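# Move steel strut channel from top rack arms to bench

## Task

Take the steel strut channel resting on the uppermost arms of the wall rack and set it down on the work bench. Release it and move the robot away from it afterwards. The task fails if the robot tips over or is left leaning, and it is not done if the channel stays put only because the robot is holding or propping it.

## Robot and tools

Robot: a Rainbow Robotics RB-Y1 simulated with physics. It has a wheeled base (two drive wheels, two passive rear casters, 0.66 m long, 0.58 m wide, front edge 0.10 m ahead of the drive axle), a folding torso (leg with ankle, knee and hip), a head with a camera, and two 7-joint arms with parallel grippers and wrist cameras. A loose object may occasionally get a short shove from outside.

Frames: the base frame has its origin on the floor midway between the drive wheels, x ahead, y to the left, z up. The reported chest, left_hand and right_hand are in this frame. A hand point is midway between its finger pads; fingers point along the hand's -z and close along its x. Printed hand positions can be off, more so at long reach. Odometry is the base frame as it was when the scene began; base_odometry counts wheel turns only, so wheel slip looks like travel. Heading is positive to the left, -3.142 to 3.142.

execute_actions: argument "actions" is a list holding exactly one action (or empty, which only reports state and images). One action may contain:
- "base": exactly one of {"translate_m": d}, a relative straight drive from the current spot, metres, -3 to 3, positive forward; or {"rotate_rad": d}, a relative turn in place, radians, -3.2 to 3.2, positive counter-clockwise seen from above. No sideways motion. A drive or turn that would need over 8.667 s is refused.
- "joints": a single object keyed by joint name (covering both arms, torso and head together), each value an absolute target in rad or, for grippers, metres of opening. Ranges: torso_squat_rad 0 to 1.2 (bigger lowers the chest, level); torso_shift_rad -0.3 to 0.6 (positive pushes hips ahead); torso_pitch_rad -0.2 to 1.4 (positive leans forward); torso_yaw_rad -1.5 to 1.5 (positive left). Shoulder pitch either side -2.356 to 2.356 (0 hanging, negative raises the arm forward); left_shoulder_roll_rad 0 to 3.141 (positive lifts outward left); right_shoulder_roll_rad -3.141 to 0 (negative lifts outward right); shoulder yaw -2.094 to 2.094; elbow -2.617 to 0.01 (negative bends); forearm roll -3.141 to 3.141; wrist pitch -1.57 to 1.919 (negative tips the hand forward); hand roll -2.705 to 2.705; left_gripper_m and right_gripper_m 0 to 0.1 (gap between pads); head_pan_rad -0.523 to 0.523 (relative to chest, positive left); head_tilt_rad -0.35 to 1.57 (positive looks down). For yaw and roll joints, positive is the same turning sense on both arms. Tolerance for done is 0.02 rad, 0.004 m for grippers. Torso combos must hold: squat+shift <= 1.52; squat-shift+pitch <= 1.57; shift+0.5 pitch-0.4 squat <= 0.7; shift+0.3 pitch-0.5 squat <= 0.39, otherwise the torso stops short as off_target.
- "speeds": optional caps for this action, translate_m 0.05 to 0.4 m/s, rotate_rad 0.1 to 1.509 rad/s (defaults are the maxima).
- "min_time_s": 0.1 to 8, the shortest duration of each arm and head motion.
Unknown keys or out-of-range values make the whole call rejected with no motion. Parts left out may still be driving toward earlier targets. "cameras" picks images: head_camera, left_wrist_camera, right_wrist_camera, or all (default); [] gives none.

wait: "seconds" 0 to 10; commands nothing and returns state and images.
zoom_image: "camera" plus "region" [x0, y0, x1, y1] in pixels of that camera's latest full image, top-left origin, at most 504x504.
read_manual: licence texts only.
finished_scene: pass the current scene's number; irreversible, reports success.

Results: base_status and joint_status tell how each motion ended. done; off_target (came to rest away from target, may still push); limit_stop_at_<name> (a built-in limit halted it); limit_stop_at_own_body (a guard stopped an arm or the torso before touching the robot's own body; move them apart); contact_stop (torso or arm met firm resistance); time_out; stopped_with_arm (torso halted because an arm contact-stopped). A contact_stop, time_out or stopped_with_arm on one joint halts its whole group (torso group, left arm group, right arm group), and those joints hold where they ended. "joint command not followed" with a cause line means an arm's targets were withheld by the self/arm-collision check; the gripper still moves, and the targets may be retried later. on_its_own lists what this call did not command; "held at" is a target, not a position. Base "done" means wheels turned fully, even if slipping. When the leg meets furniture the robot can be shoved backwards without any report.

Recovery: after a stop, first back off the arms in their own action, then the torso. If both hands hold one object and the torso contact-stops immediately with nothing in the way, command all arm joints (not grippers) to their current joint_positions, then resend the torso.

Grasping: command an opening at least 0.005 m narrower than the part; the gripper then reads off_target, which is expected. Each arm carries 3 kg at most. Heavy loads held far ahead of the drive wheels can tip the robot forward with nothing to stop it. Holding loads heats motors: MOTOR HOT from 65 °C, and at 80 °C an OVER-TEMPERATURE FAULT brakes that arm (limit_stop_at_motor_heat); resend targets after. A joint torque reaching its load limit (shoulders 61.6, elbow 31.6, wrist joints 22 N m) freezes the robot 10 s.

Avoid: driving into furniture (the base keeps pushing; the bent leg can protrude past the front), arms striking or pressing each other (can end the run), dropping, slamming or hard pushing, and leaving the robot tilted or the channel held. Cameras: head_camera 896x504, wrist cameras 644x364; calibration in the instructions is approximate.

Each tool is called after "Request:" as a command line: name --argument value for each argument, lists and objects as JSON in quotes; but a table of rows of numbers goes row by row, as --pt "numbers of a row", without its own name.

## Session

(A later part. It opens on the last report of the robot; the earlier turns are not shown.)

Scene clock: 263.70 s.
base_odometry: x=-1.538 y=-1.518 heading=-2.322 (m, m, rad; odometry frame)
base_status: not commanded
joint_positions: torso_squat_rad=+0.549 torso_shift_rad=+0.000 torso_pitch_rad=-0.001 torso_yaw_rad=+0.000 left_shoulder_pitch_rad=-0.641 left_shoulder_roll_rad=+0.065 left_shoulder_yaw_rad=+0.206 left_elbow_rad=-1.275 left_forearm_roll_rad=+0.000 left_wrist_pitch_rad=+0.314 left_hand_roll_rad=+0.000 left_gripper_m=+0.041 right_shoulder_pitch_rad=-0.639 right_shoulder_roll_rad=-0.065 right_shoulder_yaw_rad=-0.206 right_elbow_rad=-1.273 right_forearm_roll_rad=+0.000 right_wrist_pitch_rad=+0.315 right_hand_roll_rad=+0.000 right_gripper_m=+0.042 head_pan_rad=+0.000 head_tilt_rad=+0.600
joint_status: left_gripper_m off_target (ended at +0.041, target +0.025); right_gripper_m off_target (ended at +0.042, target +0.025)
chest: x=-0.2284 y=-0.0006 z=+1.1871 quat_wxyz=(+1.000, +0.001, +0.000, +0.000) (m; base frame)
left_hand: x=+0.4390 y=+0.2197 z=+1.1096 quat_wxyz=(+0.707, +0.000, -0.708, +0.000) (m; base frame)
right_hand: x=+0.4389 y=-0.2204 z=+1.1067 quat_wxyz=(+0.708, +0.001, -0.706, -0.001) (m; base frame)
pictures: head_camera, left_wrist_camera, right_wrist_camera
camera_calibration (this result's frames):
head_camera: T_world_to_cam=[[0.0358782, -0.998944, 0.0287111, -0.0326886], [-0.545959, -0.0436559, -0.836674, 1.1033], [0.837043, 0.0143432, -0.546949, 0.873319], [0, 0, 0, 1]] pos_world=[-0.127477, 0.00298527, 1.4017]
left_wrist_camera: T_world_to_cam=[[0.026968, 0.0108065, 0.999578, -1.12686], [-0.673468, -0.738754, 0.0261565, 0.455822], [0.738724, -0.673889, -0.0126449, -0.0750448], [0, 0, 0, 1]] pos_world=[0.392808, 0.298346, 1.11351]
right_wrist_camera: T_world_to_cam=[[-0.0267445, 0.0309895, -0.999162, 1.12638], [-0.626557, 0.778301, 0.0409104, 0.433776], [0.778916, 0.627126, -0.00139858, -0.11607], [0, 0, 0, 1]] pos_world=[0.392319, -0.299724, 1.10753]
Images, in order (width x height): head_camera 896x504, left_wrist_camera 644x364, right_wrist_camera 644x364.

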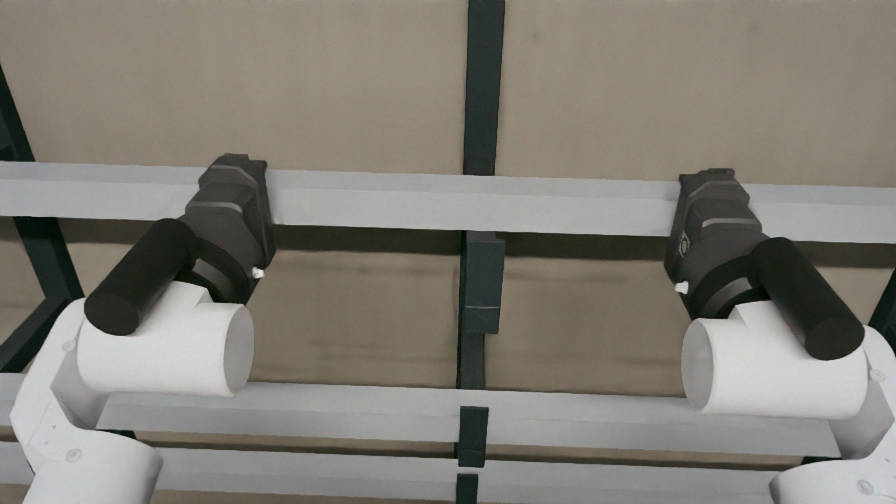

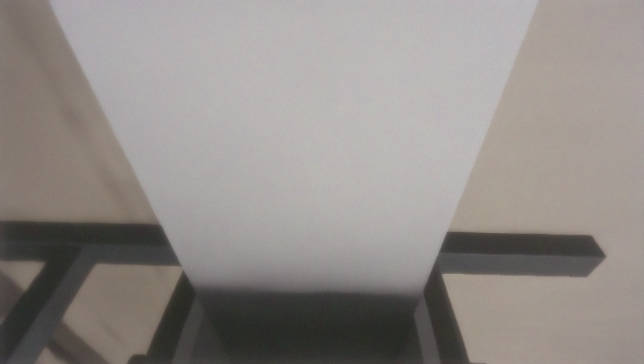

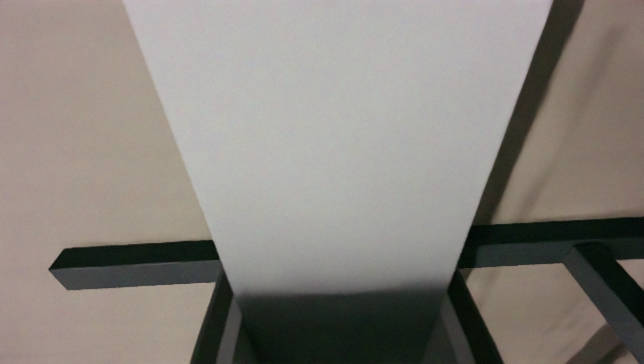

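Request:
execute_actions --actions '[{"joints":{"torso_squat_rad":0.02}}]'

Scene clock: 268.43 s.
base_odometry: x=-1.538 y=-1.518 heading=-2.322 (m, m, rad; odometry frame)
base_status: not commanded
joint_positions: torso_squat_rad=+0.020 torso_shift_rad=+0.000 torso_pitch_rad=+0.001 torso_yaw_rad=+0.000 left_shoulder_pitch_rad=-0.637 left_shoulder_roll_rad=+0.064 left_shoulder_yaw_rad=+0.206 left_elbow_rad=-1.272 left_forearm_roll_rad=+0.000 left_wrist_pitch_rad=+0.315 left_hand_roll_rad=+0.000 left_gripper_m=+0.041 right_shoulder_pitch_rad=-0.637 right_shoulder_roll_rad=-0.064 right_shoulder_yaw_rad=-0.206 right_elbow_rad=-1.272 right_forearm_roll_rad=+0.000 right_wrist_pitch_rad=+0.315 right_hand_roll_rad=+0.000 right_gripper_m=+0.042 head_pan_rad=+0.000 head_tilt_rad=+0.600
joint_status: all done
chest: x=-0.2274 y=-0.0006 z=+1.2898 quat_wxyz=(+1.000, +0.001, +0.001, +0.000) (m; base frame)
left_hand: x=+0.4394 y=+0.2199 z=+1.2074 quat_wxyz=(+0.710, +0.000, -0.704, +0.000) (m; base frame)
right_hand: x=+0.4395 y=-0.2205 z=+1.2063 quat_wxyz=(+0.710, +0.001, -0.704, -0.001) (m; base frame)
pictures: head_camera, left_wrist_camera, right_wrist_camera
camera_calibration (this result's frames):
head_camera: T_world_to_cam=[[0.035931, -0.998943, 0.0286663, -0.0356291], [-0.54743, -0.0436726, -0.835711, 1.18817], [0.83608, 0.0143351, -0.54842, 0.930412], [0, 0, 0, 1]] pos_world=[-0.126177, 0.00296165, 1.50425]
left_wrist_camera: T_world_to_cam=[[0.0360786, 0.0120713, 0.999276, -1.22852], [-0.672817, -0.739063, 0.0332197, 0.444959], [0.738929, -0.673528, -0.0185426, -0.0669989], [0, 0, 0, 1]] pos_world=[0.393207, 0.298557, 1.21161]
right_wrist_camera: T_world_to_cam=[[-0.0322777, 0.0313366, -0.998988, 1.22823], [-0.626087, 0.778474, 0.0446486, 0.425514], [0.779085, 0.626894, -0.00550788, -0.111439], [0, 0, 0, 1]] pos_world=[0.392874, -0.29988, 1.20738]
Images, in order (width x height): head_camera 896x504, left_wrist_camera 644x364, right_wrist_camera 644x364.

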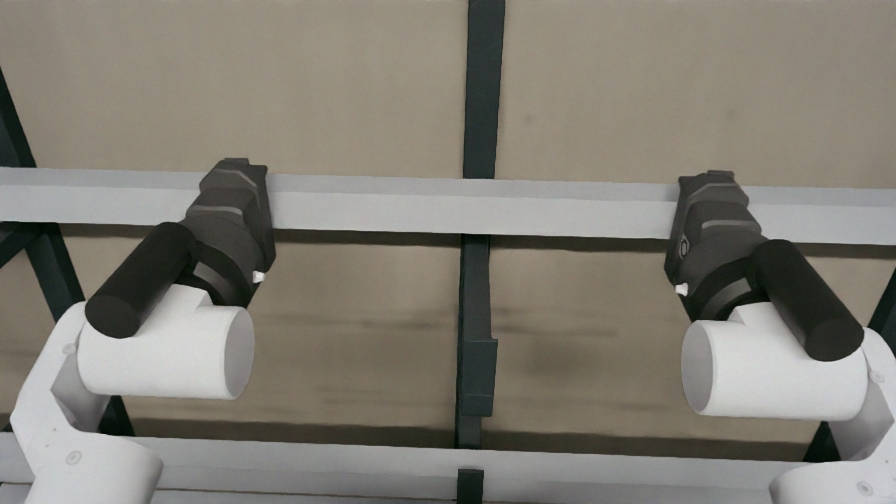

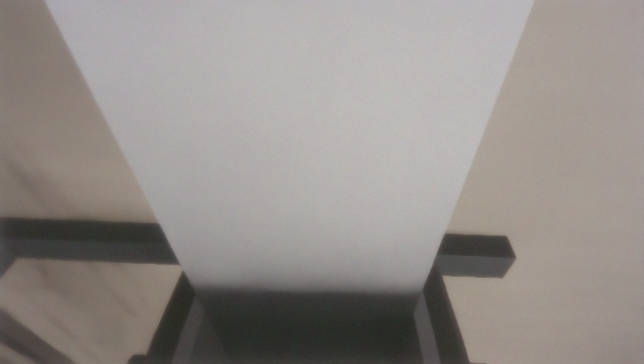

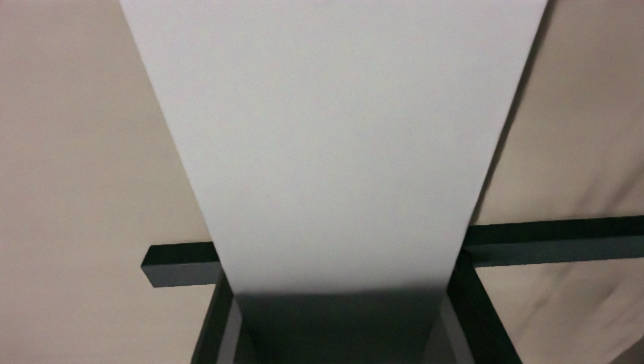

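Request:
execute_actions --actions '[{"base":{"translate_m":-0.45},"speeds":{"translate_m":0.2}}]' --cameras '["head_camera"]'

Scene clock: 277.30 s.
base_odometry: x=-1.230 y=-1.189 heading=-2.324 (m, m, rad; odometry frame)
base_status: done
joint_positions: torso_squat_rad=+0.020 torso_shift_rad=+0.000 torso_pitch_rad=+0.001 torso_yaw_rad=+0.000 left_shoulder_pitch_rad=-0.637 left_shoulder_roll_rad=+0.064 left_shoulder_yaw_rad=+0.206 left_elbow_rad=-1.272 left_forearm_roll_rad=+0.000 left_wrist_pitch_rad=+0.315 left_hand_roll_rad=+0.000 left_gripper_m=+0.041 right_shoulder_pitch_rad=-0.637 right_shoulder_roll_rad=-0.064 right_shoulder_yaw_rad=-0.206 right_elbow_rad=-1.271 right_forearm_roll_rad=+0.000 right_wrist_pitch_rad=+0.315 right_hand_roll_rad=+0.000 right_gripper_m=+0.042 head_pan_rad=+0.000 head_tilt_rad=+0.600
joint_status: not commanded
chest: x=-0.2276 y=-0.0006 z=+1.2898 quat_wxyz=(+1.000, +0.001, +0.000, +0.000) (m; base frame)
left_hand: x=+0.4392 y=+0.2199 z=+1.2074 quat_wxyz=(+0.710, +0.000, -0.704, +0.000) (m; base frame)
right_hand: x=+0.4393 y=-0.2205 z=+1.2064 quat_wxyz=(+0.710, +0.001, -0.704, -0.001) (m; base frame)
pictures: head_camera
camera_calibration (this result's frames):
head_camera: T_world_to_cam=[[0.0359205, -0.998943, 0.0286765, -0.035639], [-0.547213, -0.0436716, -0.835853, 1.18833], [0.836222, 0.0143321, -0.548203, 0.930283], [0, 0, 0, 1]] pos_world=[-0.126374, 0.00296196, 1.50427]
Images, in order (width x height): head_camera 896x504.

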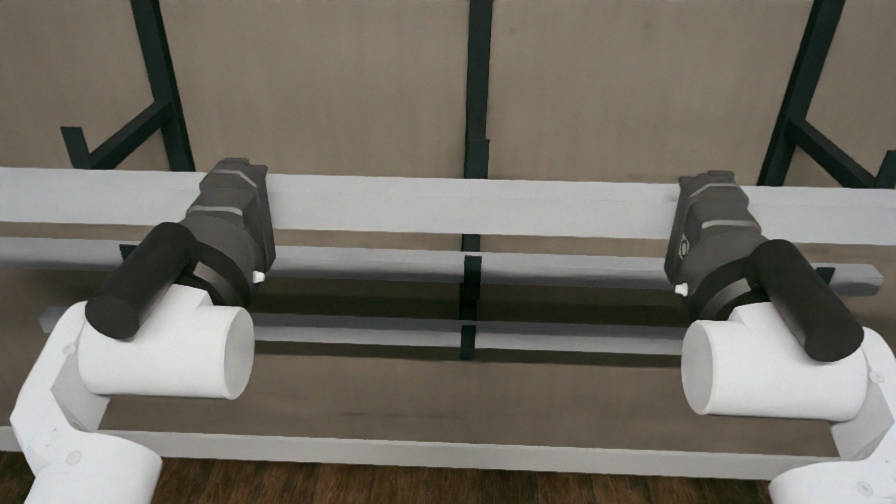

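Request:
execute_actions --actions '[{"base":{"rotate_rad":-0.087}}]' --cameras '[]'

Request:
execute_actions --actions '[{"base":{"translate_m":-2.5},"joints":{"head_tilt_rad":0.45}}]' --cameras '[]'

Request:
execute_actions --actions '[{"base":{"rotate_rad":-3.083},"speeds":{"rotate_rad":1.0}}]' --cameras '["head_camera"]'

Scene clock: 300.13 s.
base_odometry: x=-1.230 y=-1.189 heading=-2.409 (m, m, rad; odometry frame)
base_status: done
joint_positions: torso_squat_rad=+0.020 torso_shift_rad=+0.000 torso_pitch_rad=+0.001 torso_yaw_rad=+0.000 left_shoulder_pitch_rad=-0.637 left_shoulder_roll_rad=+0.064 left_shoulder_yaw_rad=+0.206 left_elbow_rad=-1.272 left_forearm_roll_rad=+0.000 left_wrist_pitch_rad=+0.315 left_hand_roll_rad=+0.000 left_gripper_m=+0.041 right_shoulder_pitch_rad=-0.637 right_shoulder_roll_rad=-0.064 right_shoulder_yaw_rad=-0.206 right_elbow_rad=-1.271 right_forearm_roll_rad=+0.000 right_wrist_pitch_rad=+0.315 right_hand_roll_rad=+0.000 right_gripper_m=+0.041 head_pan_rad=+0.000 head_tilt_rad=+0.600
joint_status: not commanded
chest: x=-0.2276 y=-0.0006 z=+1.2898 quat_wxyz=(+1.000, +0.001, +0.001, +0.000) (m; base frame)
left_hand: x=+0.4392 y=+0.2199 z=+1.2072 quat_wxyz=(+0.710, +0.000, -0.704, +0.000) (m; base frame)
right_hand: x=+0.4393 y=-0.2205 z=+1.2063 quat_wxyz=(+0.710, +0.001, -0.704, -0.001) (m; base frame)
pictures: none
No camera images: the call's "cameras" was empty. Leave "cameras" out to get every camera's image.

Scene clock: 307.97 s.
base_odometry: x=+0.630 y=+0.481 heading=-2.411 (m, m, rad; odometry frame)
base_status: done
joint_positions: torso_squat_rad=+0.020 torso_shift_rad=+0.000 torso_pitch_rad=+0.001 torso_yaw_rad=+0.000 left_shoulder_pitch_rad=-0.637 left_shoulder_roll_rad=+0.064 left_shoulder_yaw_rad=+0.206 left_elbow_rad=-1.272 left_forearm_roll_rad=+0.000 left_wrist_pitch_rad=+0.315 left_hand_roll_rad=+0.000 left_gripper_m=+0.041 right_shoulder_pitch_rad=-0.637 right_shoulder_roll_rad=-0.064 right_shoulder_yaw_rad=-0.206 right_elbow_rad=-1.271 right_forearm_roll_rad=+0.000 right_wrist_pitch_rad=+0.315 right_hand_roll_rad=+0.000 right_gripper_m=+0.041 head_pan_rad=+0.000 head_tilt_rad=+0.450
joint_status: all done
chest: x=-0.2275 y=-0.0006 z=+1.2898 quat_wxyz=(+1.000, +0.001, +0.001, +0.000) (m; base frame)
left_hand: x=+0.4392 y=+0.2199 z=+1.2072 quat_wxyz=(+0.710, +0.000, -0.704, +0.000) (m; base frame)
right_hand: x=+0.4393 y=-0.2205 z=+1.2063 quat_wxyz=(+0.710, +0.001, -0.704, -0.001) (m; base frame)
pictures: none
No camera images: the call's "cameras" was empty. Leave "cameras" out to get every camera's image.

Scene clock: 313.40 s.
base_odometry: x=+0.630 y=+0.481 heading=+0.790 (m, m, rad; odometry frame)
base_status: done
joint_positions: torso_squat_rad=+0.020 torso_shift_rad=+0.000 torso_pitch_rad=+0.001 torso_yaw_rad=+0.000 left_shoulder_pitch_rad=-0.637 left_shoulder_roll_rad=+0.064 left_shoulder_yaw_rad=+0.206 left_elbow_rad=-1.272 left_forearm_roll_rad=+0.000 left_wrist_pitch_rad=+0.315 left_hand_roll_rad=+0.000 left_gripper_m=+0.041 right_shoulder_pitch_rad=-0.637 right_shoulder_roll_rad=-0.064 right_shoulder_yaw_rad=-0.206 right_elbow_rad=-1.271 right_forearm_roll_rad=+0.000 right_wrist_pitch_rad=+0.315 right_hand_roll_rad=+0.000 right_gripper_m=+0.041 head_pan_rad=+0.000 head_tilt_rad=+0.450
joint_status: not commanded
chest: x=-0.2276 y=-0.0006 z=+1.2898 quat_wxyz=(+1.000, +0.001, +0.001, +0.000) (m; base frame)
left_hand: x=+0.4392 y=+0.2199 z=+1.2072 quat_wxyz=(+0.710, +0.000, -0.704, +0.000) (m; base frame)
right_hand: x=+0.4393 y=-0.2205 z=+1.2063 quat_wxyz=(+0.710, +0.001, -0.704, -0.001) (m; base frame)
pictures: head_camera
camera_calibration (this result's frames):
head_camera: T_world_to_cam=[[0.0310341, -0.99895, 0.0336972, -0.0441125], [-0.416244, -0.0435676, -0.908209, 1.32304], [0.908723, 0.0141592, -0.417159, 0.749898], [0, 0, 0, 1]] pos_world=[-0.129372, 0.00295766, 1.51591]
Images, in order (width x height): head_camera 896x504.

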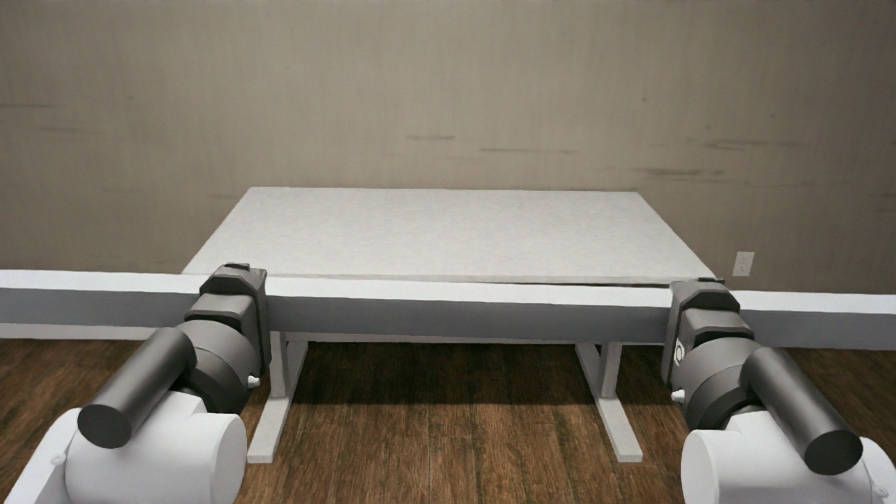

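Request:
execute_actions --actions '[{"base":{"translate_m":1.36},"joints":{"head_tilt_rad":0.75,"torso_squat_rad":0.2}}]' --cameras '[]'

Request:
execute_actions --actions '[{"base":{"rotate_rad":0.035}}]' --cameras '["head_camera"]'

Scene clock: 353.40 s.
base_odometry: x=+1.587 y=+1.447 heading=+0.790 (m, m, rad; odometry frame)
base_status: done
joint_positions: torso_squat_rad=+0.200 torso_shift_rad=+0.000 torso_pitch_rad=+0.001 torso_yaw_rad=+0.000 left_shoulder_pitch_rad=-0.637 left_shoulder_roll_rad=+0.064 left_shoulder_yaw_rad=+0.206 left_elbow_rad=-1.272 left_forearm_roll_rad=+0.000 left_wrist_pitch_rad=+0.315 left_hand_roll_rad=+0.000 left_gripper_m=+0.041 right_shoulder_pitch_rad=-0.637 right_shoulder_roll_rad=-0.064 right_shoulder_yaw_rad=-0.206 right_elbow_rad=-1.271 right_forearm_roll_rad=+0.000 right_wrist_pitch_rad=+0.315 right_hand_roll_rad=+0.000 right_gripper_m=+0.041 head_pan_rad=+0.000 head_tilt_rad=+0.750
joint_status: all done
chest: x=-0.2275 y=-0.0006 z=+1.2760 quat_wxyz=(+1.000, +0.001, +0.001, +0.000) (m; base frame)
left_hand: x=+0.4393 y=+0.2199 z=+1.1933 quat_wxyz=(+0.710, +0.000, -0.704, +0.000) (m; base frame)
right_hand: x=+0.4394 y=-0.2205 z=+1.1924 quat_wxyz=(+0.710, +0.001, -0.704, -0.001) (m; base frame)
pictures: none
No camera images: the call's "cameras" was empty. Leave "cameras" out to get every camera's image.

Scene clock: 354.27 s.
base_odometry: x=+1.588 y=+1.447 heading=+0.824 (m, m, rad; odometry frame)
base_status: done
joint_positions: torso_squat_rad=+0.200 torso_shift_rad=+0.000 torso_pitch_rad=+0.001 torso_yaw_rad=+0.000 left_shoulder_pitch_rad=-0.637 left_shoulder_roll_rad=+0.064 left_shoulder_yaw_rad=+0.206 left_elbow_rad=-1.272 left_forearm_roll_rad=+0.000 left_wrist_pitch_rad=+0.315 left_hand_roll_rad=+0.000 left_gripper_m=+0.041 right_shoulder_pitch_rad=-0.637 right_shoulder_roll_rad=-0.064 right_shoulder_yaw_rad=-0.206 right_elbow_rad=-1.271 right_forearm_roll_rad=+0.000 right_wrist_pitch_rad=+0.315 right_hand_roll_rad=+0.000 right_gripper_m=+0.041 head_pan_rad=+0.000 head_tilt_rad=+0.750
joint_status: not commanded
chest: x=-0.2275 y=-0.0006 z=+1.2760 quat_wxyz=(+1.000, +0.001, +0.001, +0.000) (m; base frame)
left_hand: x=+0.4393 y=+0.2199 z=+1.1933 quat_wxyz=(+0.710, +0.000, -0.704, +0.000) (m; base frame)
right_hand: x=+0.4394 y=-0.2205 z=+1.1924 quat_wxyz=(+0.710, +0.001, -0.704, -0.001) (m; base frame)
pictures: head_camera
camera_calibration (this result's frames):
head_camera: T_world_to_cam=[[0.0400128, -0.998933, 0.0230748, -0.0260902], [-0.666072, -0.0438796, -0.744596, 1.01776], [0.744814, 0.014424, -0.667116, 1.07939], [0, 0, 0, 1]] pos_world=[-0.124996, 0.00302767, 1.4785]
Images, in order (width x height): head_camera 896x504.

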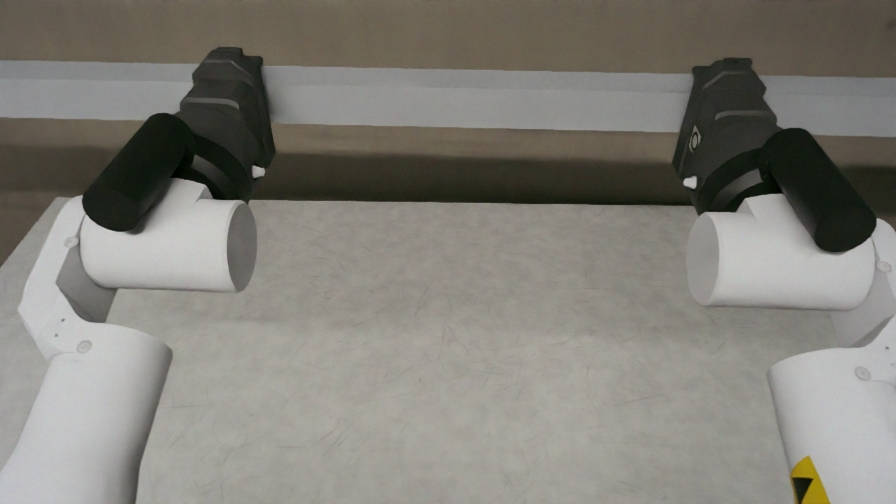

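Request:
execute_actions --actions '[{"joints":{"left_elbow_rad":-1.047,"left_wrist_pitch_rad":1.658,"right_elbow_rad":-1.047,"right_wrist_pitch_rad":1.658,"left_shoulder_pitch_rad":-0.640,"right_shoulder_pitch_rad":-0.640,"head_tilt_rad":1.1},"min_time_s":3.5}]'

Scene clock: 361.77 s.
base_odometry: x=+1.588 y=+1.447 heading=+0.824 (m, m, rad; odometry frame)
base_status: not commanded
joint_positions: torso_squat_rad=+0.200 torso_shift_rad=+0.000 torso_pitch_rad=+0.001 torso_yaw_rad=+0.000 left_shoulder_pitch_rad=-0.638 left_shoulder_roll_rad=+0.064 left_shoulder_yaw_rad=+0.206 left_elbow_rad=-1.046 left_forearm_roll_rad=+0.000 left_wrist_pitch_rad=+1.658 left_hand_roll_rad=+0.000 left_gripper_m=+0.041 right_shoulder_pitch_rad=-0.637 right_shoulder_roll_rad=-0.064 right_shoulder_yaw_rad=-0.206 right_elbow_rad=-1.046 right_forearm_roll_rad=+0.000 right_wrist_pitch_rad=+1.658 right_hand_roll_rad=+0.000 right_gripper_m=+0.042 head_pan_rad=+0.000 head_tilt_rad=+1.100
joint_status: all done
chest: x=-0.2277 y=-0.0006 z=+1.2760 quat_wxyz=(+1.000, +0.001, +0.000, +0.000) (m; base frame)
left_hand: x=+0.2119 y=+0.2197 z=+0.9070 quat_wxyz=(+1.000, +0.000, +0.002, +0.001) (m; base frame)
right_hand: x=+0.2118 y=-0.2199 z=+0.9062 quat_wxyz=(+1.000, +0.001, +0.003, +0.000) (m; base frame)
pictures: head_camera, left_wrist_camera, right_wrist_camera
camera_calibration (this result's frames):
head_camera: T_world_to_cam=[[0.0459443, -0.998912, 0.00799955, -0.00260691], [-0.880787, -0.0442866, -0.471437, 0.570224], [0.471278, 0.0146139, -0.881864, 1.34036], [0, 0, 0, 1]] pos_world=[-0.129317, 0.00306129, 1.45086]
left_wrist_camera: T_world_to_cam=[[0.999367, 0.0129278, -0.0331469, -0.188068], [0.0318934, -0.738431, 0.673574, -0.428588], [-0.0157689, -0.674205, -0.738376, 0.908348], [0, 0, 0, 1]] pos_world=[0.215941, 0.298361, 0.953154]
right_wrist_camera: T_world_to_cam=[[-0.999139, 0.0293442, 0.0293313, 0.193492], [0.0412591, 0.777172, 0.627934, -0.374363], [-0.00436922, 0.628604, -0.777714, 0.929955], [0, 0, 0, 1]] pos_world=[0.212834, -0.299306, 0.952639]
Images, in order (width x height): head_camera 896x504, left_wrist_camera 644x364, right_wrist_camera 644x364.

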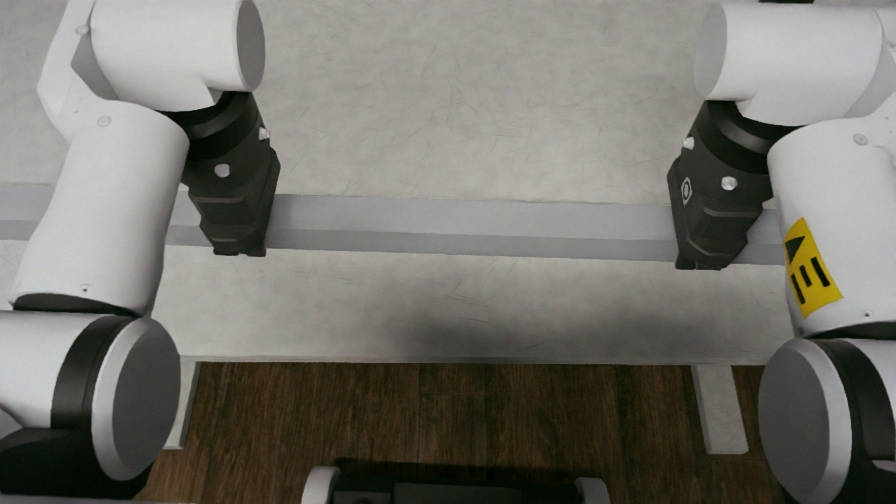

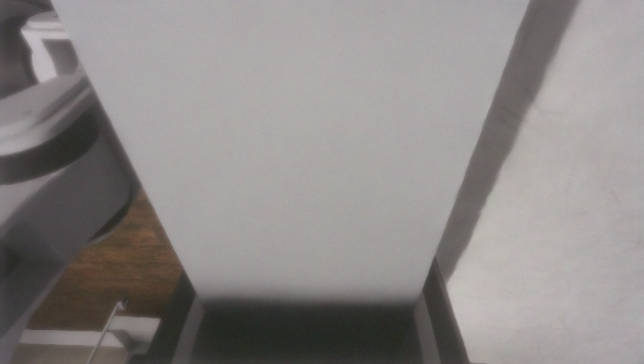

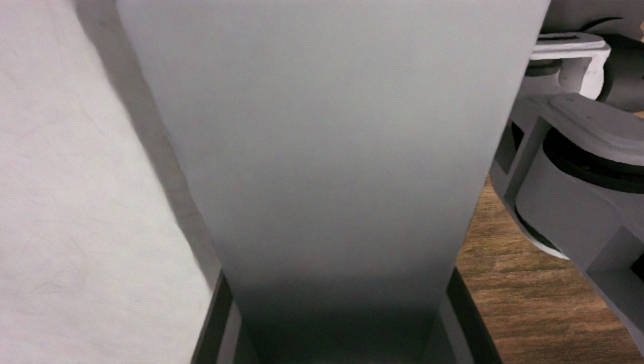

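Request:
execute_actions --actions '[{"base":{"translate_m":0.07},"joints":{"head_pan_rad":0.52,"head_tilt_rad":0.8,"torso_squat_rad":0.45}}]' --cameras '["head_camera"]'

Request:
execute_actions --actions '[{"joints":{"head_pan_rad":-0.52}}]' --cameras '["head_camera"]'

Scene clock: 372.70 s.
base_odometry: x=+1.635 y=+1.499 heading=+0.825 (m, m, rad; odometry frame)
base_status: done
joint_positions: torso_squat_rad=+0.450 torso_shift_rad=+0.000 torso_pitch_rad=+0.000 torso_yaw_rad=+0.000 left_shoulder_pitch_rad=-0.638 left_shoulder_roll_rad=+0.064 left_shoulder_yaw_rad=+0.206 left_elbow_rad=-1.046 left_forearm_roll_rad=+0.000 left_wrist_pitch_rad=+1.658 left_hand_roll_rad=+0.000 left_gripper_m=+0.041 right_shoulder_pitch_rad=-0.638 right_shoulder_roll_rad=-0.064 right_shoulder_yaw_rad=-0.206 right_elbow_rad=-1.046 right_forearm_roll_rad=+0.000 right_wrist_pitch_rad=+1.658 right_hand_roll_rad=+0.000 right_gripper_m=+0.042 head_pan_rad=+0.520 head_tilt_rad=+0.800
joint_status: all done
chest: x=-0.2280 y=-0.0006 z=+1.2203 quat_wxyz=(+1.000, +0.001, +0.000, +0.000) (m; base frame)
left_hand: x=+0.2120 y=+0.2197 z=+0.8516 quat_wxyz=(+1.000, +0.000, +0.002, +0.001) (m; base frame)
right_hand: x=+0.2119 y=-0.2199 z=+0.8509 quat_wxyz=(+1.000, +0.001, +0.002, +0.000) (m; base frame)
pictures: head_camera
camera_calibration (this result's frames):
head_camera: T_world_to_cam=[[0.532044, -0.846453, 0.0211198, 0.0794362], [-0.586892, -0.386645, -0.711382, 0.944711], [0.610317, 0.366092, -0.702489, 1.06552], [0, 0, 0, 1]] pos_world=[-0.138126, 0.0424286, 1.41889]
Images, in order (width x height): head_camera 896x504.

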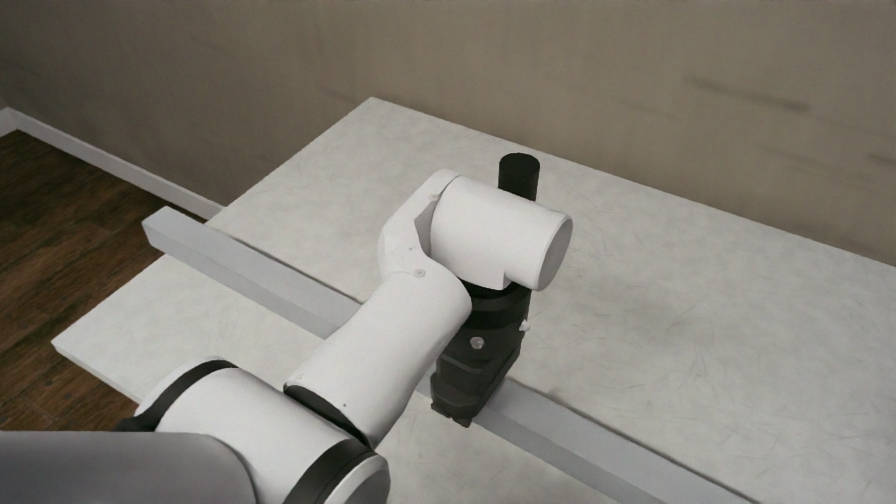

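Scene clock: 374.07 s.
base_odometry: x=+1.635 y=+1.499 heading=+0.825 (m, m, rad; odometry frame)
base_status: not commanded
joint_positions: torso_squat_rad=+0.450 torso_shift_rad=+0.000 torso_pitch_rad=+0.000 torso_yaw_rad=+0.000 left_shoulder_pitch_rad=-0.638 left_shoulder_roll_rad=+0.064 left_shoulder_yaw_rad=+0.206 left_elbow_rad=-1.046 left_forearm_roll_rad=+0.000 left_wrist_pitch_rad=+1.658 left_hand_roll_rad=+0.000 left_gripper_m=+0.041 right_shoulder_pitch_rad=-0.638 right_shoulder_roll_rad=-0.064 right_shoulder_yaw_rad=-0.206 right_elbow_rad=-1.046 right_forearm_roll_rad=+0.000 right_wrist_pitch_rad=+1.658 right_hand_roll_rad=+0.000 right_gripper_m=+0.042 head_pan_rad=-0.520 head_tilt_rad=+0.800
joint_status: all done
chest: x=-0.2280 y=-0.0006 z=+1.2203 quat_wxyz=(+1.000, +0.001, +0.000, +0.000) (m; base frame)
left_hand: x=+0.2120 y=+0.2197 z=+0.8516 quat_wxyz=(+1.000, +0.000, +0.002, +0.001) (m; base frame)
right_hand: x=+0.2119 y=-0.2199 z=+0.8509 quat_wxyz=(+1.000, +0.001, +0.002, +0.000) (m; base frame)
pictures: head_camera
camera_calibration (this result's frames):
head_camera: T_world_to_cam=[[-0.460564, -0.887369, 0.0213782, -0.125335], [-0.631449, 0.310619, -0.710484, 0.934848], [0.623821, -0.340723, -0.703389, 1.06899], [0, 0, 0, 1]] pos_world=[-0.134272, -0.0373723, 1.41879]
Images, in order (width x height): head_camera 896x504.

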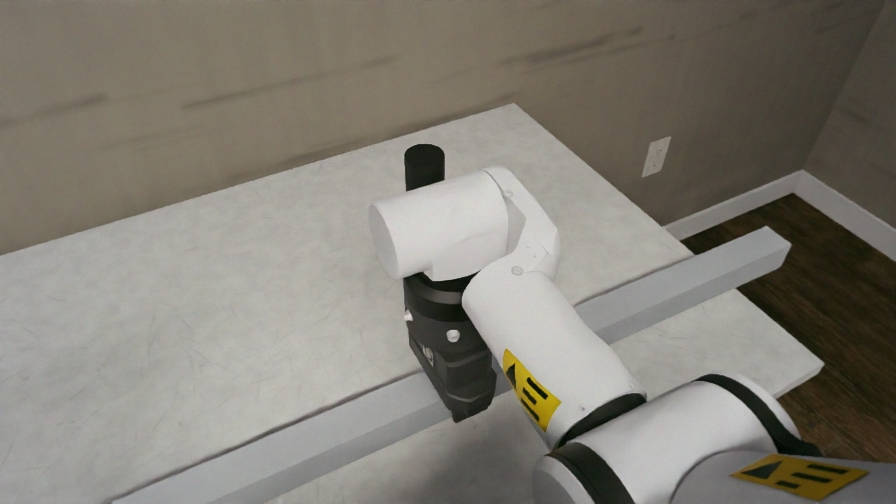

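Request:
execute_actions --actions '[{"base":{"rotate_rad":-0.045},"joints":{"torso_yaw_rad":0.075,"torso_squat_rad":0.62,"head_tilt_rad":0.9}}]' --cameras '["head_camera","right_wrist_camera"]'

Request:
execute_actions --actions '[{"joints":{"head_pan_rad":0.52}}]' --cameras '["head_camera","left_wrist_camera"]'

Scene clock: 390.43 s.
base_odometry: x=+1.635 y=+1.499 heading=+0.782 (m, m, rad; odometry frame)
base_status: done
joint_positions: torso_squat_rad=+0.620 torso_shift_rad=+0.000 torso_pitch_rad=+0.000 torso_yaw_rad=+0.075 left_shoulder_pitch_rad=-0.638 left_shoulder_roll_rad=+0.064 left_shoulder_yaw_rad=+0.206 left_elbow_rad=-1.046 left_forearm_roll_rad=+0.000 left_wrist_pitch_rad=+1.658 left_hand_roll_rad=+0.000 left_gripper_m=+0.041 right_shoulder_pitch_rad=-0.638 right_shoulder_roll_rad=-0.064 right_shoulder_yaw_rad=-0.206 right_elbow_rad=-1.046 right_forearm_roll_rad=+0.000 right_wrist_pitch_rad=+1.658 right_hand_roll_rad=+0.000 right_gripper_m=+0.042 head_pan_rad=-0.520 head_tilt_rad=+0.900
joint_status: all done
chest: x=-0.2280 y=-0.0005 z=+1.1597 quat_wxyz=(+0.999, +0.001, +0.000, +0.037) (m; base frame)
left_hand: x=+0.1943 y=+0.2520 z=+0.7911 quat_wxyz=(+0.999, +0.000, +0.002, +0.038) (m; base frame)
right_hand: x=+0.2270 y=-0.1864 z=+0.7904 quat_wxyz=(+0.999, +0.001, +0.002, +0.037) (m; base frame)
pictures: head_camera, right_wrist_camera
camera_calibration (this result's frames):
head_camera: T_world_to_cam=[[-0.391268, -0.920117, 0.0171609, -0.102532], [-0.71363, 0.291582, -0.636956, 0.774319], [0.58107, -0.261467, -0.770709, 1.10967], [0, 0, 0, 1]] pos_world=[-0.132335, -0.0299777, 1.3502]
right_wrist_camera: T_world_to_cam=[[-0.998568, -0.0453572, 0.0283743, 0.197884], [-0.0175015, 0.778101, 0.627895, -0.314714], [-0.0505576, 0.626499, -0.777781, 0.82901], [0, 0, 0, 1]] pos_world=[0.234006, -0.26552, 0.83678]
Images, in order (width x height): head_camera 896x504, right_wrist_camera 644x364.

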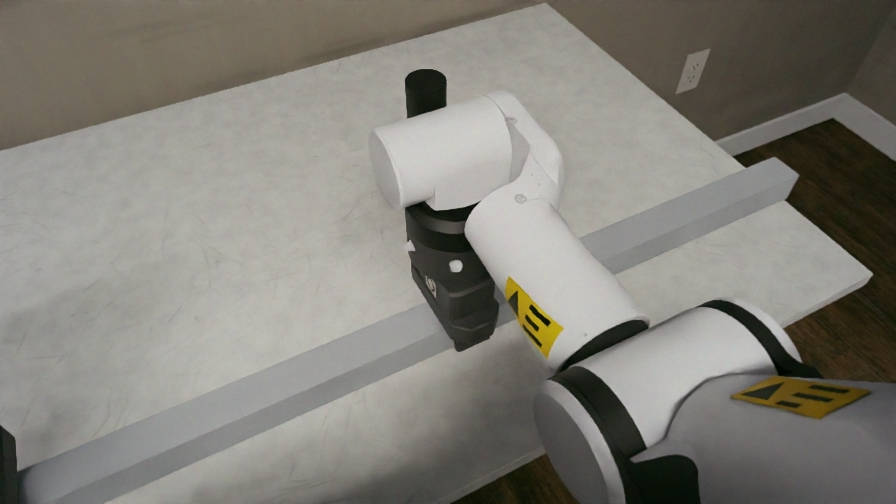

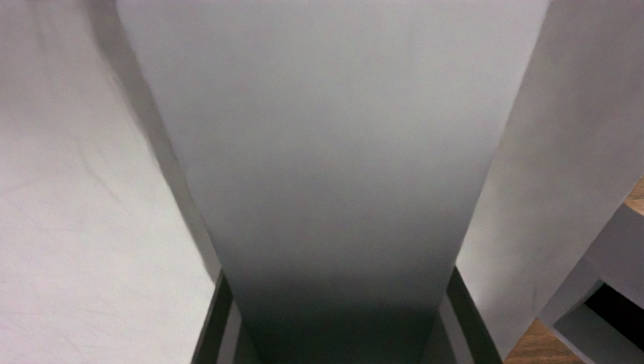

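Scene clock: 391.80 s.
base_odometry: x=+1.635 y=+1.499 heading=+0.782 (m, m, rad; odometry frame)
base_status: not commanded
joint_positions: torso_squat_rad=+0.620 torso_shift_rad=+0.000 torso_pitch_rad=+0.000 torso_yaw_rad=+0.075 left_shoulder_pitch_rad=-0.638 left_shoulder_roll_rad=+0.064 left_shoulder_yaw_rad=+0.206 left_elbow_rad=-1.046 left_forearm_roll_rad=+0.000 left_wrist_pitch_rad=+1.658 left_hand_roll_rad=+0.000 left_gripper_m=+0.041 right_shoulder_pitch_rad=-0.638 right_shoulder_roll_rad=-0.064 right_shoulder_yaw_rad=-0.206 right_elbow_rad=-1.046 right_forearm_roll_rad=+0.000 right_wrist_pitch_rad=+1.658 right_hand_roll_rad=+0.000 right_gripper_m=+0.042 head_pan_rad=+0.520 head_tilt_rad=+0.900
joint_status: all done
chest: x=-0.2280 y=-0.0005 z=+1.1597 quat_wxyz=(+0.999, +0.001, +0.000, +0.037) (m; base frame)
left_hand: x=+0.1943 y=+0.2520 z=+0.7911 quat_wxyz=(+0.999, +0.000, +0.002, +0.038) (m; base frame)
right_hand: x=+0.2270 y=-0.1864 z=+0.7904 quat_wxyz=(+0.999, +0.001, +0.002, +0.037) (m; base frame)
pictures: head_camera, left_wrist_camera
camera_calibration (this result's frames):
head_camera: T_world_to_cam=[[0.595375, -0.803267, 0.017034, 0.100771], [-0.612166, -0.46726, -0.637904, 0.797164], [0.520366, 0.369364, -0.769928, 1.09556], [0, 0, 0, 1]] pos_world=[-0.14209, 0.0487701, 1.3503]
left_wrist_camera: T_world_to_cam=[[0.995639, 0.0874725, -0.0324186, -0.193382], [0.0864266, -0.734132, 0.673484, -0.33763], [0.0351117, -0.673349, -0.738491, 0.834225], [0, 0, 0, 1]] pos_world=[0.192428, 0.330775, 0.837187]
Images, in order (width x height): head_camera 896x504, left_wrist_camera 644x364.

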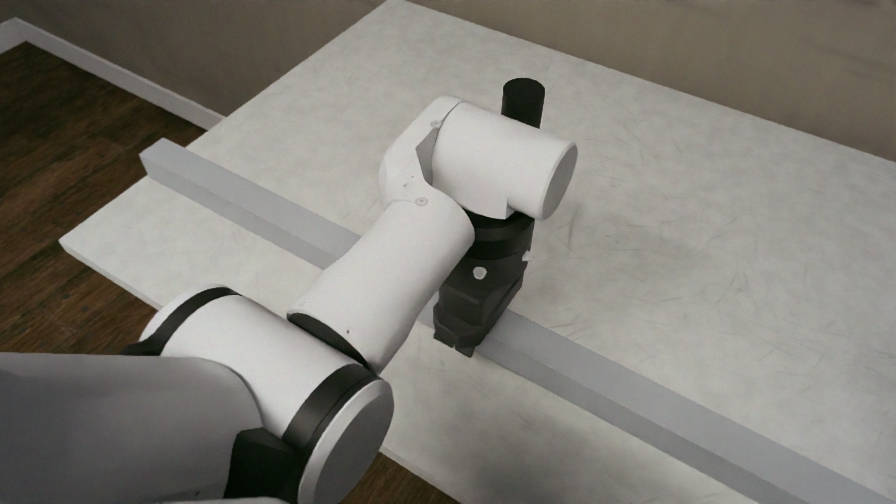

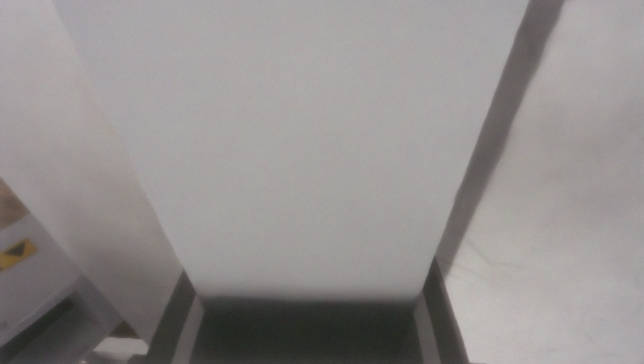

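Request:
execute_actions --actions '[{"joints":{"torso_squat_rad":0.655}}]'

Scene clock: 413.43 s.
base_odometry: x=+1.635 y=+1.499 heading=+0.782 (m, m, rad; odometry frame)
base_status: not commanded
joint_positions: torso_squat_rad=+0.655 torso_shift_rad=+0.000 torso_pitch_rad=+0.000 torso_yaw_rad=+0.075 left_shoulder_pitch_rad=-0.638 left_shoulder_roll_rad=+0.064 left_shoulder_yaw_rad=+0.206 left_elbow_rad=-1.046 left_forearm_roll_rad=+0.000 left_wrist_pitch_rad=+1.658 left_hand_roll_rad=+0.000 left_gripper_m=+0.041 right_shoulder_pitch_rad=-0.638 right_shoulder_roll_rad=-0.064 right_shoulder_yaw_rad=-0.206 right_elbow_rad=-1.046 right_forearm_roll_rad=+0.000 right_wrist_pitch_rad=+1.658 right_hand_roll_rad=+0.000 right_gripper_m=+0.042 head_pan_rad=+0.520 head_tilt_rad=+0.900
joint_status: all done
chest: x=-0.2280 y=-0.0005 z=+1.1451 quat_wxyz=(+0.999, +0.001, +0.000, +0.037) (m; base frame)
left_hand: x=+0.1943 y=+0.2520 z=+0.7765 quat_wxyz=(+0.999, +0.000, +0.002, +0.038) (m; base frame)
right_hand: x=+0.2270 y=-0.1864 z=+0.7758 quat_wxyz=(+0.999, +0.001, +0.002, +0.037) (m; base frame)
pictures: head_camera, left_wrist_camera, right_wrist_camera
camera_calibration (this result's frames):
head_camera: T_world_to_cam=[[0.595375, -0.803267, 0.0170484, 0.101014], [-0.612152, -0.467261, -0.637916, 0.787874], [0.520383, 0.369363, -0.769917, 1.08433], [0, 0, 0, 1]] pos_world=[-0.142107, 0.0487743, 1.33572]
left_wrist_camera: T_world_to_cam=[[0.995642, 0.0874648, -0.03236, -0.193908], [0.0863814, -0.734135, 0.673487, -0.327818], [0.0351497, -0.673347, -0.738491, 0.823467], [0, 0, 0, 1]] pos_world=[0.192435, 0.330776, 0.822629]
right_wrist_camera: T_world_to_cam=[[-0.998568, -0.0453574, 0.0283575, 0.198306], [-0.0175123, 0.778102, 0.627894, -0.305565], [-0.0505447, 0.626499, -0.777782, 0.817673], [0, 0, 0, 1]] pos_world=[0.234, -0.265516, 0.82221]
Images, in order (width x height): head_camera 896x504, left_wrist_camera 644x364, right_wrist_camera 644x364.

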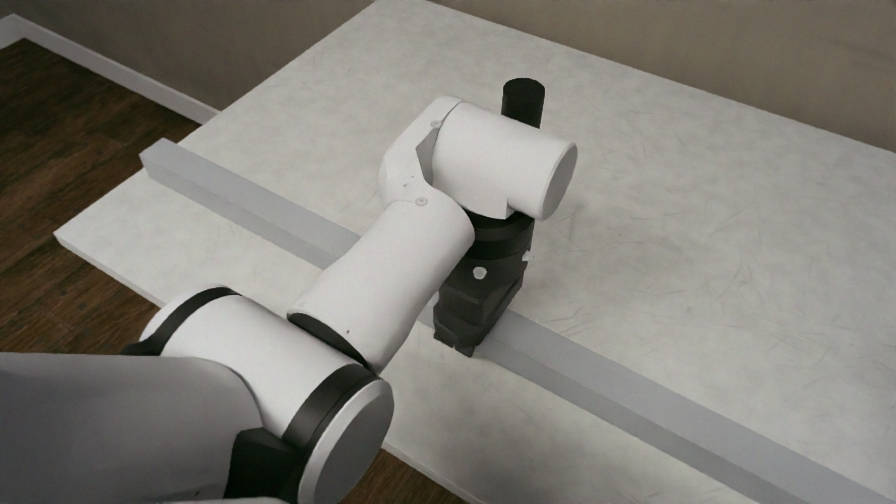

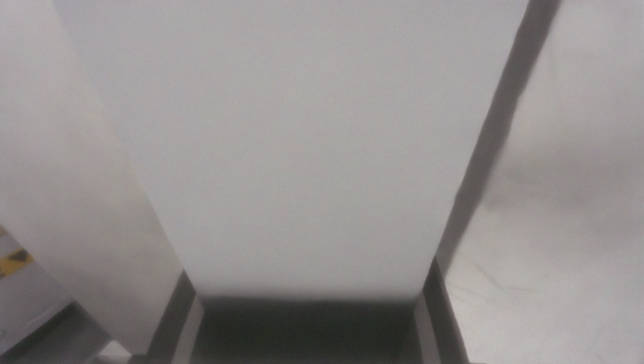

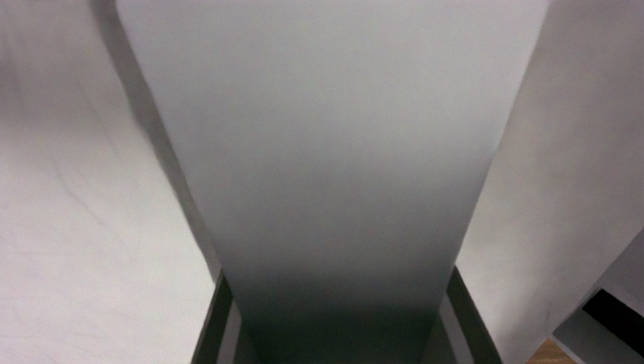

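Request:
execute_actions --actions '[{"joints":{"torso_squat_rad":0.68}}]'

Scene clock: 419.23 s.
base_odometry: x=+1.635 y=+1.499 heading=+0.782 (m, m, rad; odometry frame)
base_status: not commanded
joint_positions: torso_squat_rad=+0.680 torso_shift_rad=+0.000 torso_pitch_rad=+0.000 torso_yaw_rad=+0.075 left_shoulder_pitch_rad=-0.638 left_shoulder_roll_rad=+0.064 left_shoulder_yaw_rad=+0.206 left_elbow_rad=-1.046 left_forearm_roll_rad=+0.000 left_wrist_pitch_rad=+1.658 left_hand_roll_rad=+0.000 left_gripper_m=+0.041 right_shoulder_pitch_rad=-0.638 right_shoulder_roll_rad=-0.064 right_shoulder_yaw_rad=-0.206 right_elbow_rad=-1.046 right_forearm_roll_rad=+0.000 right_wrist_pitch_rad=+1.658 right_hand_roll_rad=+0.000 right_gripper_m=+0.042 head_pan_rad=+0.520 head_tilt_rad=+0.900
joint_status: all done
chest: x=-0.2280 y=-0.0005 z=+1.1343 quat_wxyz=(+0.999, +0.001, +0.000, +0.037) (m; base frame)
left_hand: x=+0.1943 y=+0.2520 z=+0.7657 quat_wxyz=(+0.999, +0.000, +0.002, +0.038) (m; base frame)
right_hand: x=+0.2270 y=-0.1864 z=+0.7650 quat_wxyz=(+0.999, +0.001, +0.002, +0.037) (m; base frame)
pictures: head_camera, left_wrist_camera, right_wrist_camera
camera_calibration (this result's frames):
head_camera: T_world_to_cam=[[0.595375, -0.803267, 0.0170487, 0.101201], [-0.612152, -0.467262, -0.637915, 0.780965], [0.520382, 0.369363, -0.769918, 1.07599], [0, 0, 0, 1]] pos_world=[-0.142107, 0.0487774, 1.32489]
left_wrist_camera: T_world_to_cam=[[0.995641, 0.0874667, -0.0323745, -0.194243], [0.0863926, -0.734134, 0.673486, -0.320519], [0.0351404, -0.673347, -0.738491, 0.81547], [0, 0, 0, 1]] pos_world=[0.192431, 0.33078, 0.811793]
right_wrist_camera: T_world_to_cam=[[-0.998568, -0.0453514, 0.028391, 0.198577], [-0.0174866, 0.778103, 0.627893, -0.298762], [-0.0505669, 0.626497, -0.777782, 0.809245], [0, 0, 0, 1]] pos_world=[0.23399, -0.265516, 0.811369]
Images, in order (width x height): head_camera 896x504, left_wrist_camera 644x364, right_wrist_camera 644x364.

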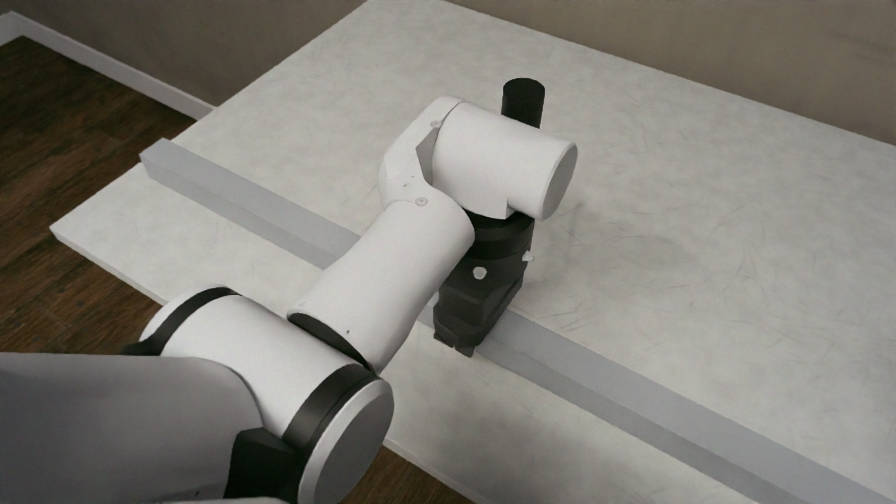

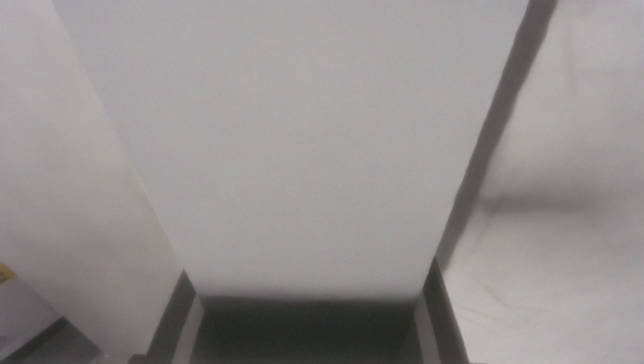

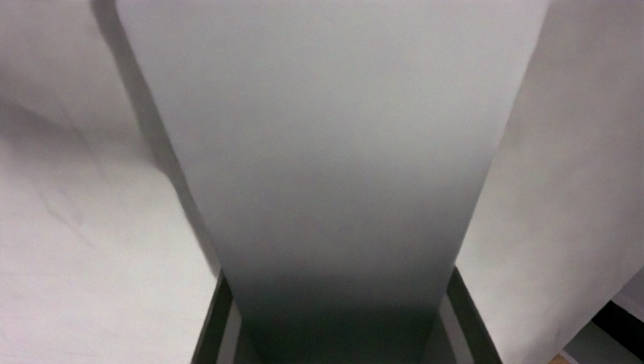

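Request:
execute_actions --actions '[{"joints":{"torso_squat_rad":0.703}}]'

Scene clock: 424.63 s.
base_odometry: x=+1.635 y=+1.499 heading=+0.782 (m, m, rad; odometry frame)
base_status: not commanded
joint_positions: torso_squat_rad=+0.703 torso_shift_rad=-0.001 torso_pitch_rad=-0.001 torso_yaw_rad=+0.075 left_shoulder_pitch_rad=-0.642 left_shoulder_roll_rad=+0.065 left_shoulder_yaw_rad=+0.206 left_elbow_rad=-1.048 left_forearm_roll_rad=+0.000 left_wrist_pitch_rad=+1.659 left_hand_roll_rad=+0.000 left_gripper_m=+0.041 right_shoulder_pitch_rad=-0.638 right_shoulder_roll_rad=-0.064 right_shoulder_yaw_rad=-0.206 right_elbow_rad=-1.046 right_forearm_roll_rad=+0.000 right_wrist_pitch_rad=+1.658 right_hand_roll_rad=+0.000 right_gripper_m=+0.042 head_pan_rad=+0.520 head_tilt_rad=+0.900
joint_status: all done
chest: x=-0.2288 y=-0.0008 z=+1.1239 quat_wxyz=(+0.999, +0.001, -0.001, +0.038) (m; base frame)
left_hand: x=+0.1961 y=+0.2521 z=+0.7584 quat_wxyz=(+0.999, +0.001, -0.002, +0.037) (m; base frame)
right_hand: x=+0.2271 y=-0.1863 z=+0.7555 quat_wxyz=(+0.999, +0.001, +0.001, +0.037) (m; base frame)
pictures: head_camera, left_wrist_camera, right_wrist_camera
camera_calibration (this result's frames):
head_camera: T_world_to_cam=[[0.595407, -0.803233, 0.0174954, 0.101141], [-0.611146, -0.466941, -0.639114, 0.775342], [0.521527, 0.369841, -0.768913, 1.06768], [0, 0, 0, 1]] pos_world=[-0.1432, 0.0484049, 1.31472]
left_wrist_camera: T_world_to_cam=[[0.99592, 0.0865956, -0.0253705, -0.201446], [0.0810861, -0.735477, 0.67268, -0.313736], [0.0395917, -0.671993, -0.739498, 0.809664], [0, 0, 0, 1]] pos_world=[0.194008, 0.330788, 0.804679]
right_wrist_camera: T_world_to_cam=[[-0.998635, -0.0454254, 0.0257986, 0.2009], [-0.0191354, 0.777601, 0.628467, -0.293], [-0.0486094, 0.627115, -0.777409, 0.801224], [0, 0, 0, 1]] pos_world=[0.233966, -0.265497, 0.801836]
Images, in order (width x height): head_camera 896x504, left_wrist_camera 644x364, right_wrist_camera 644x364.

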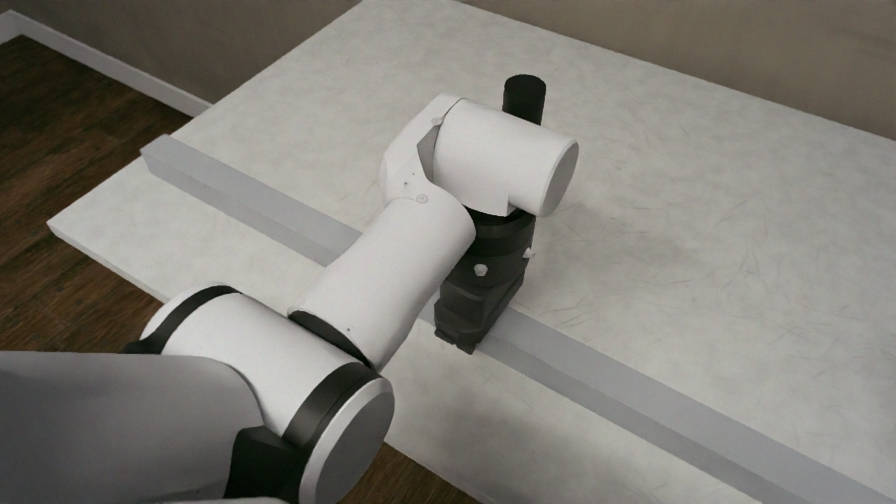

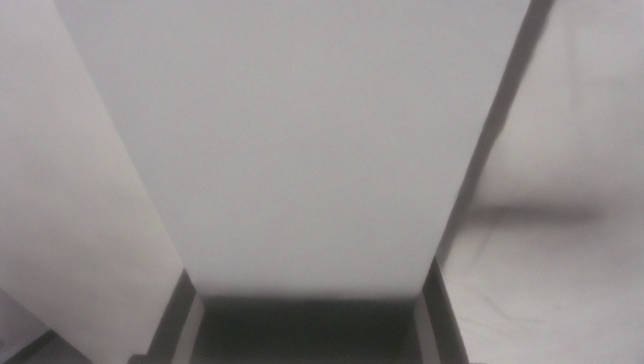

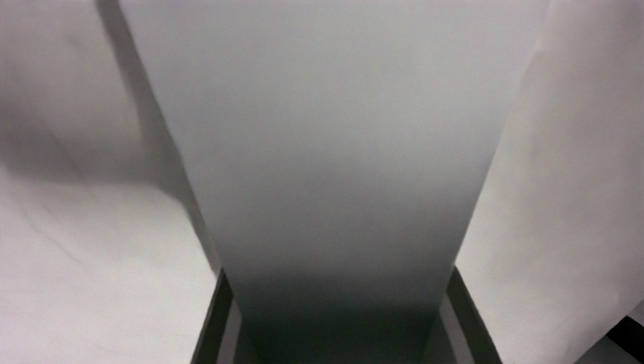

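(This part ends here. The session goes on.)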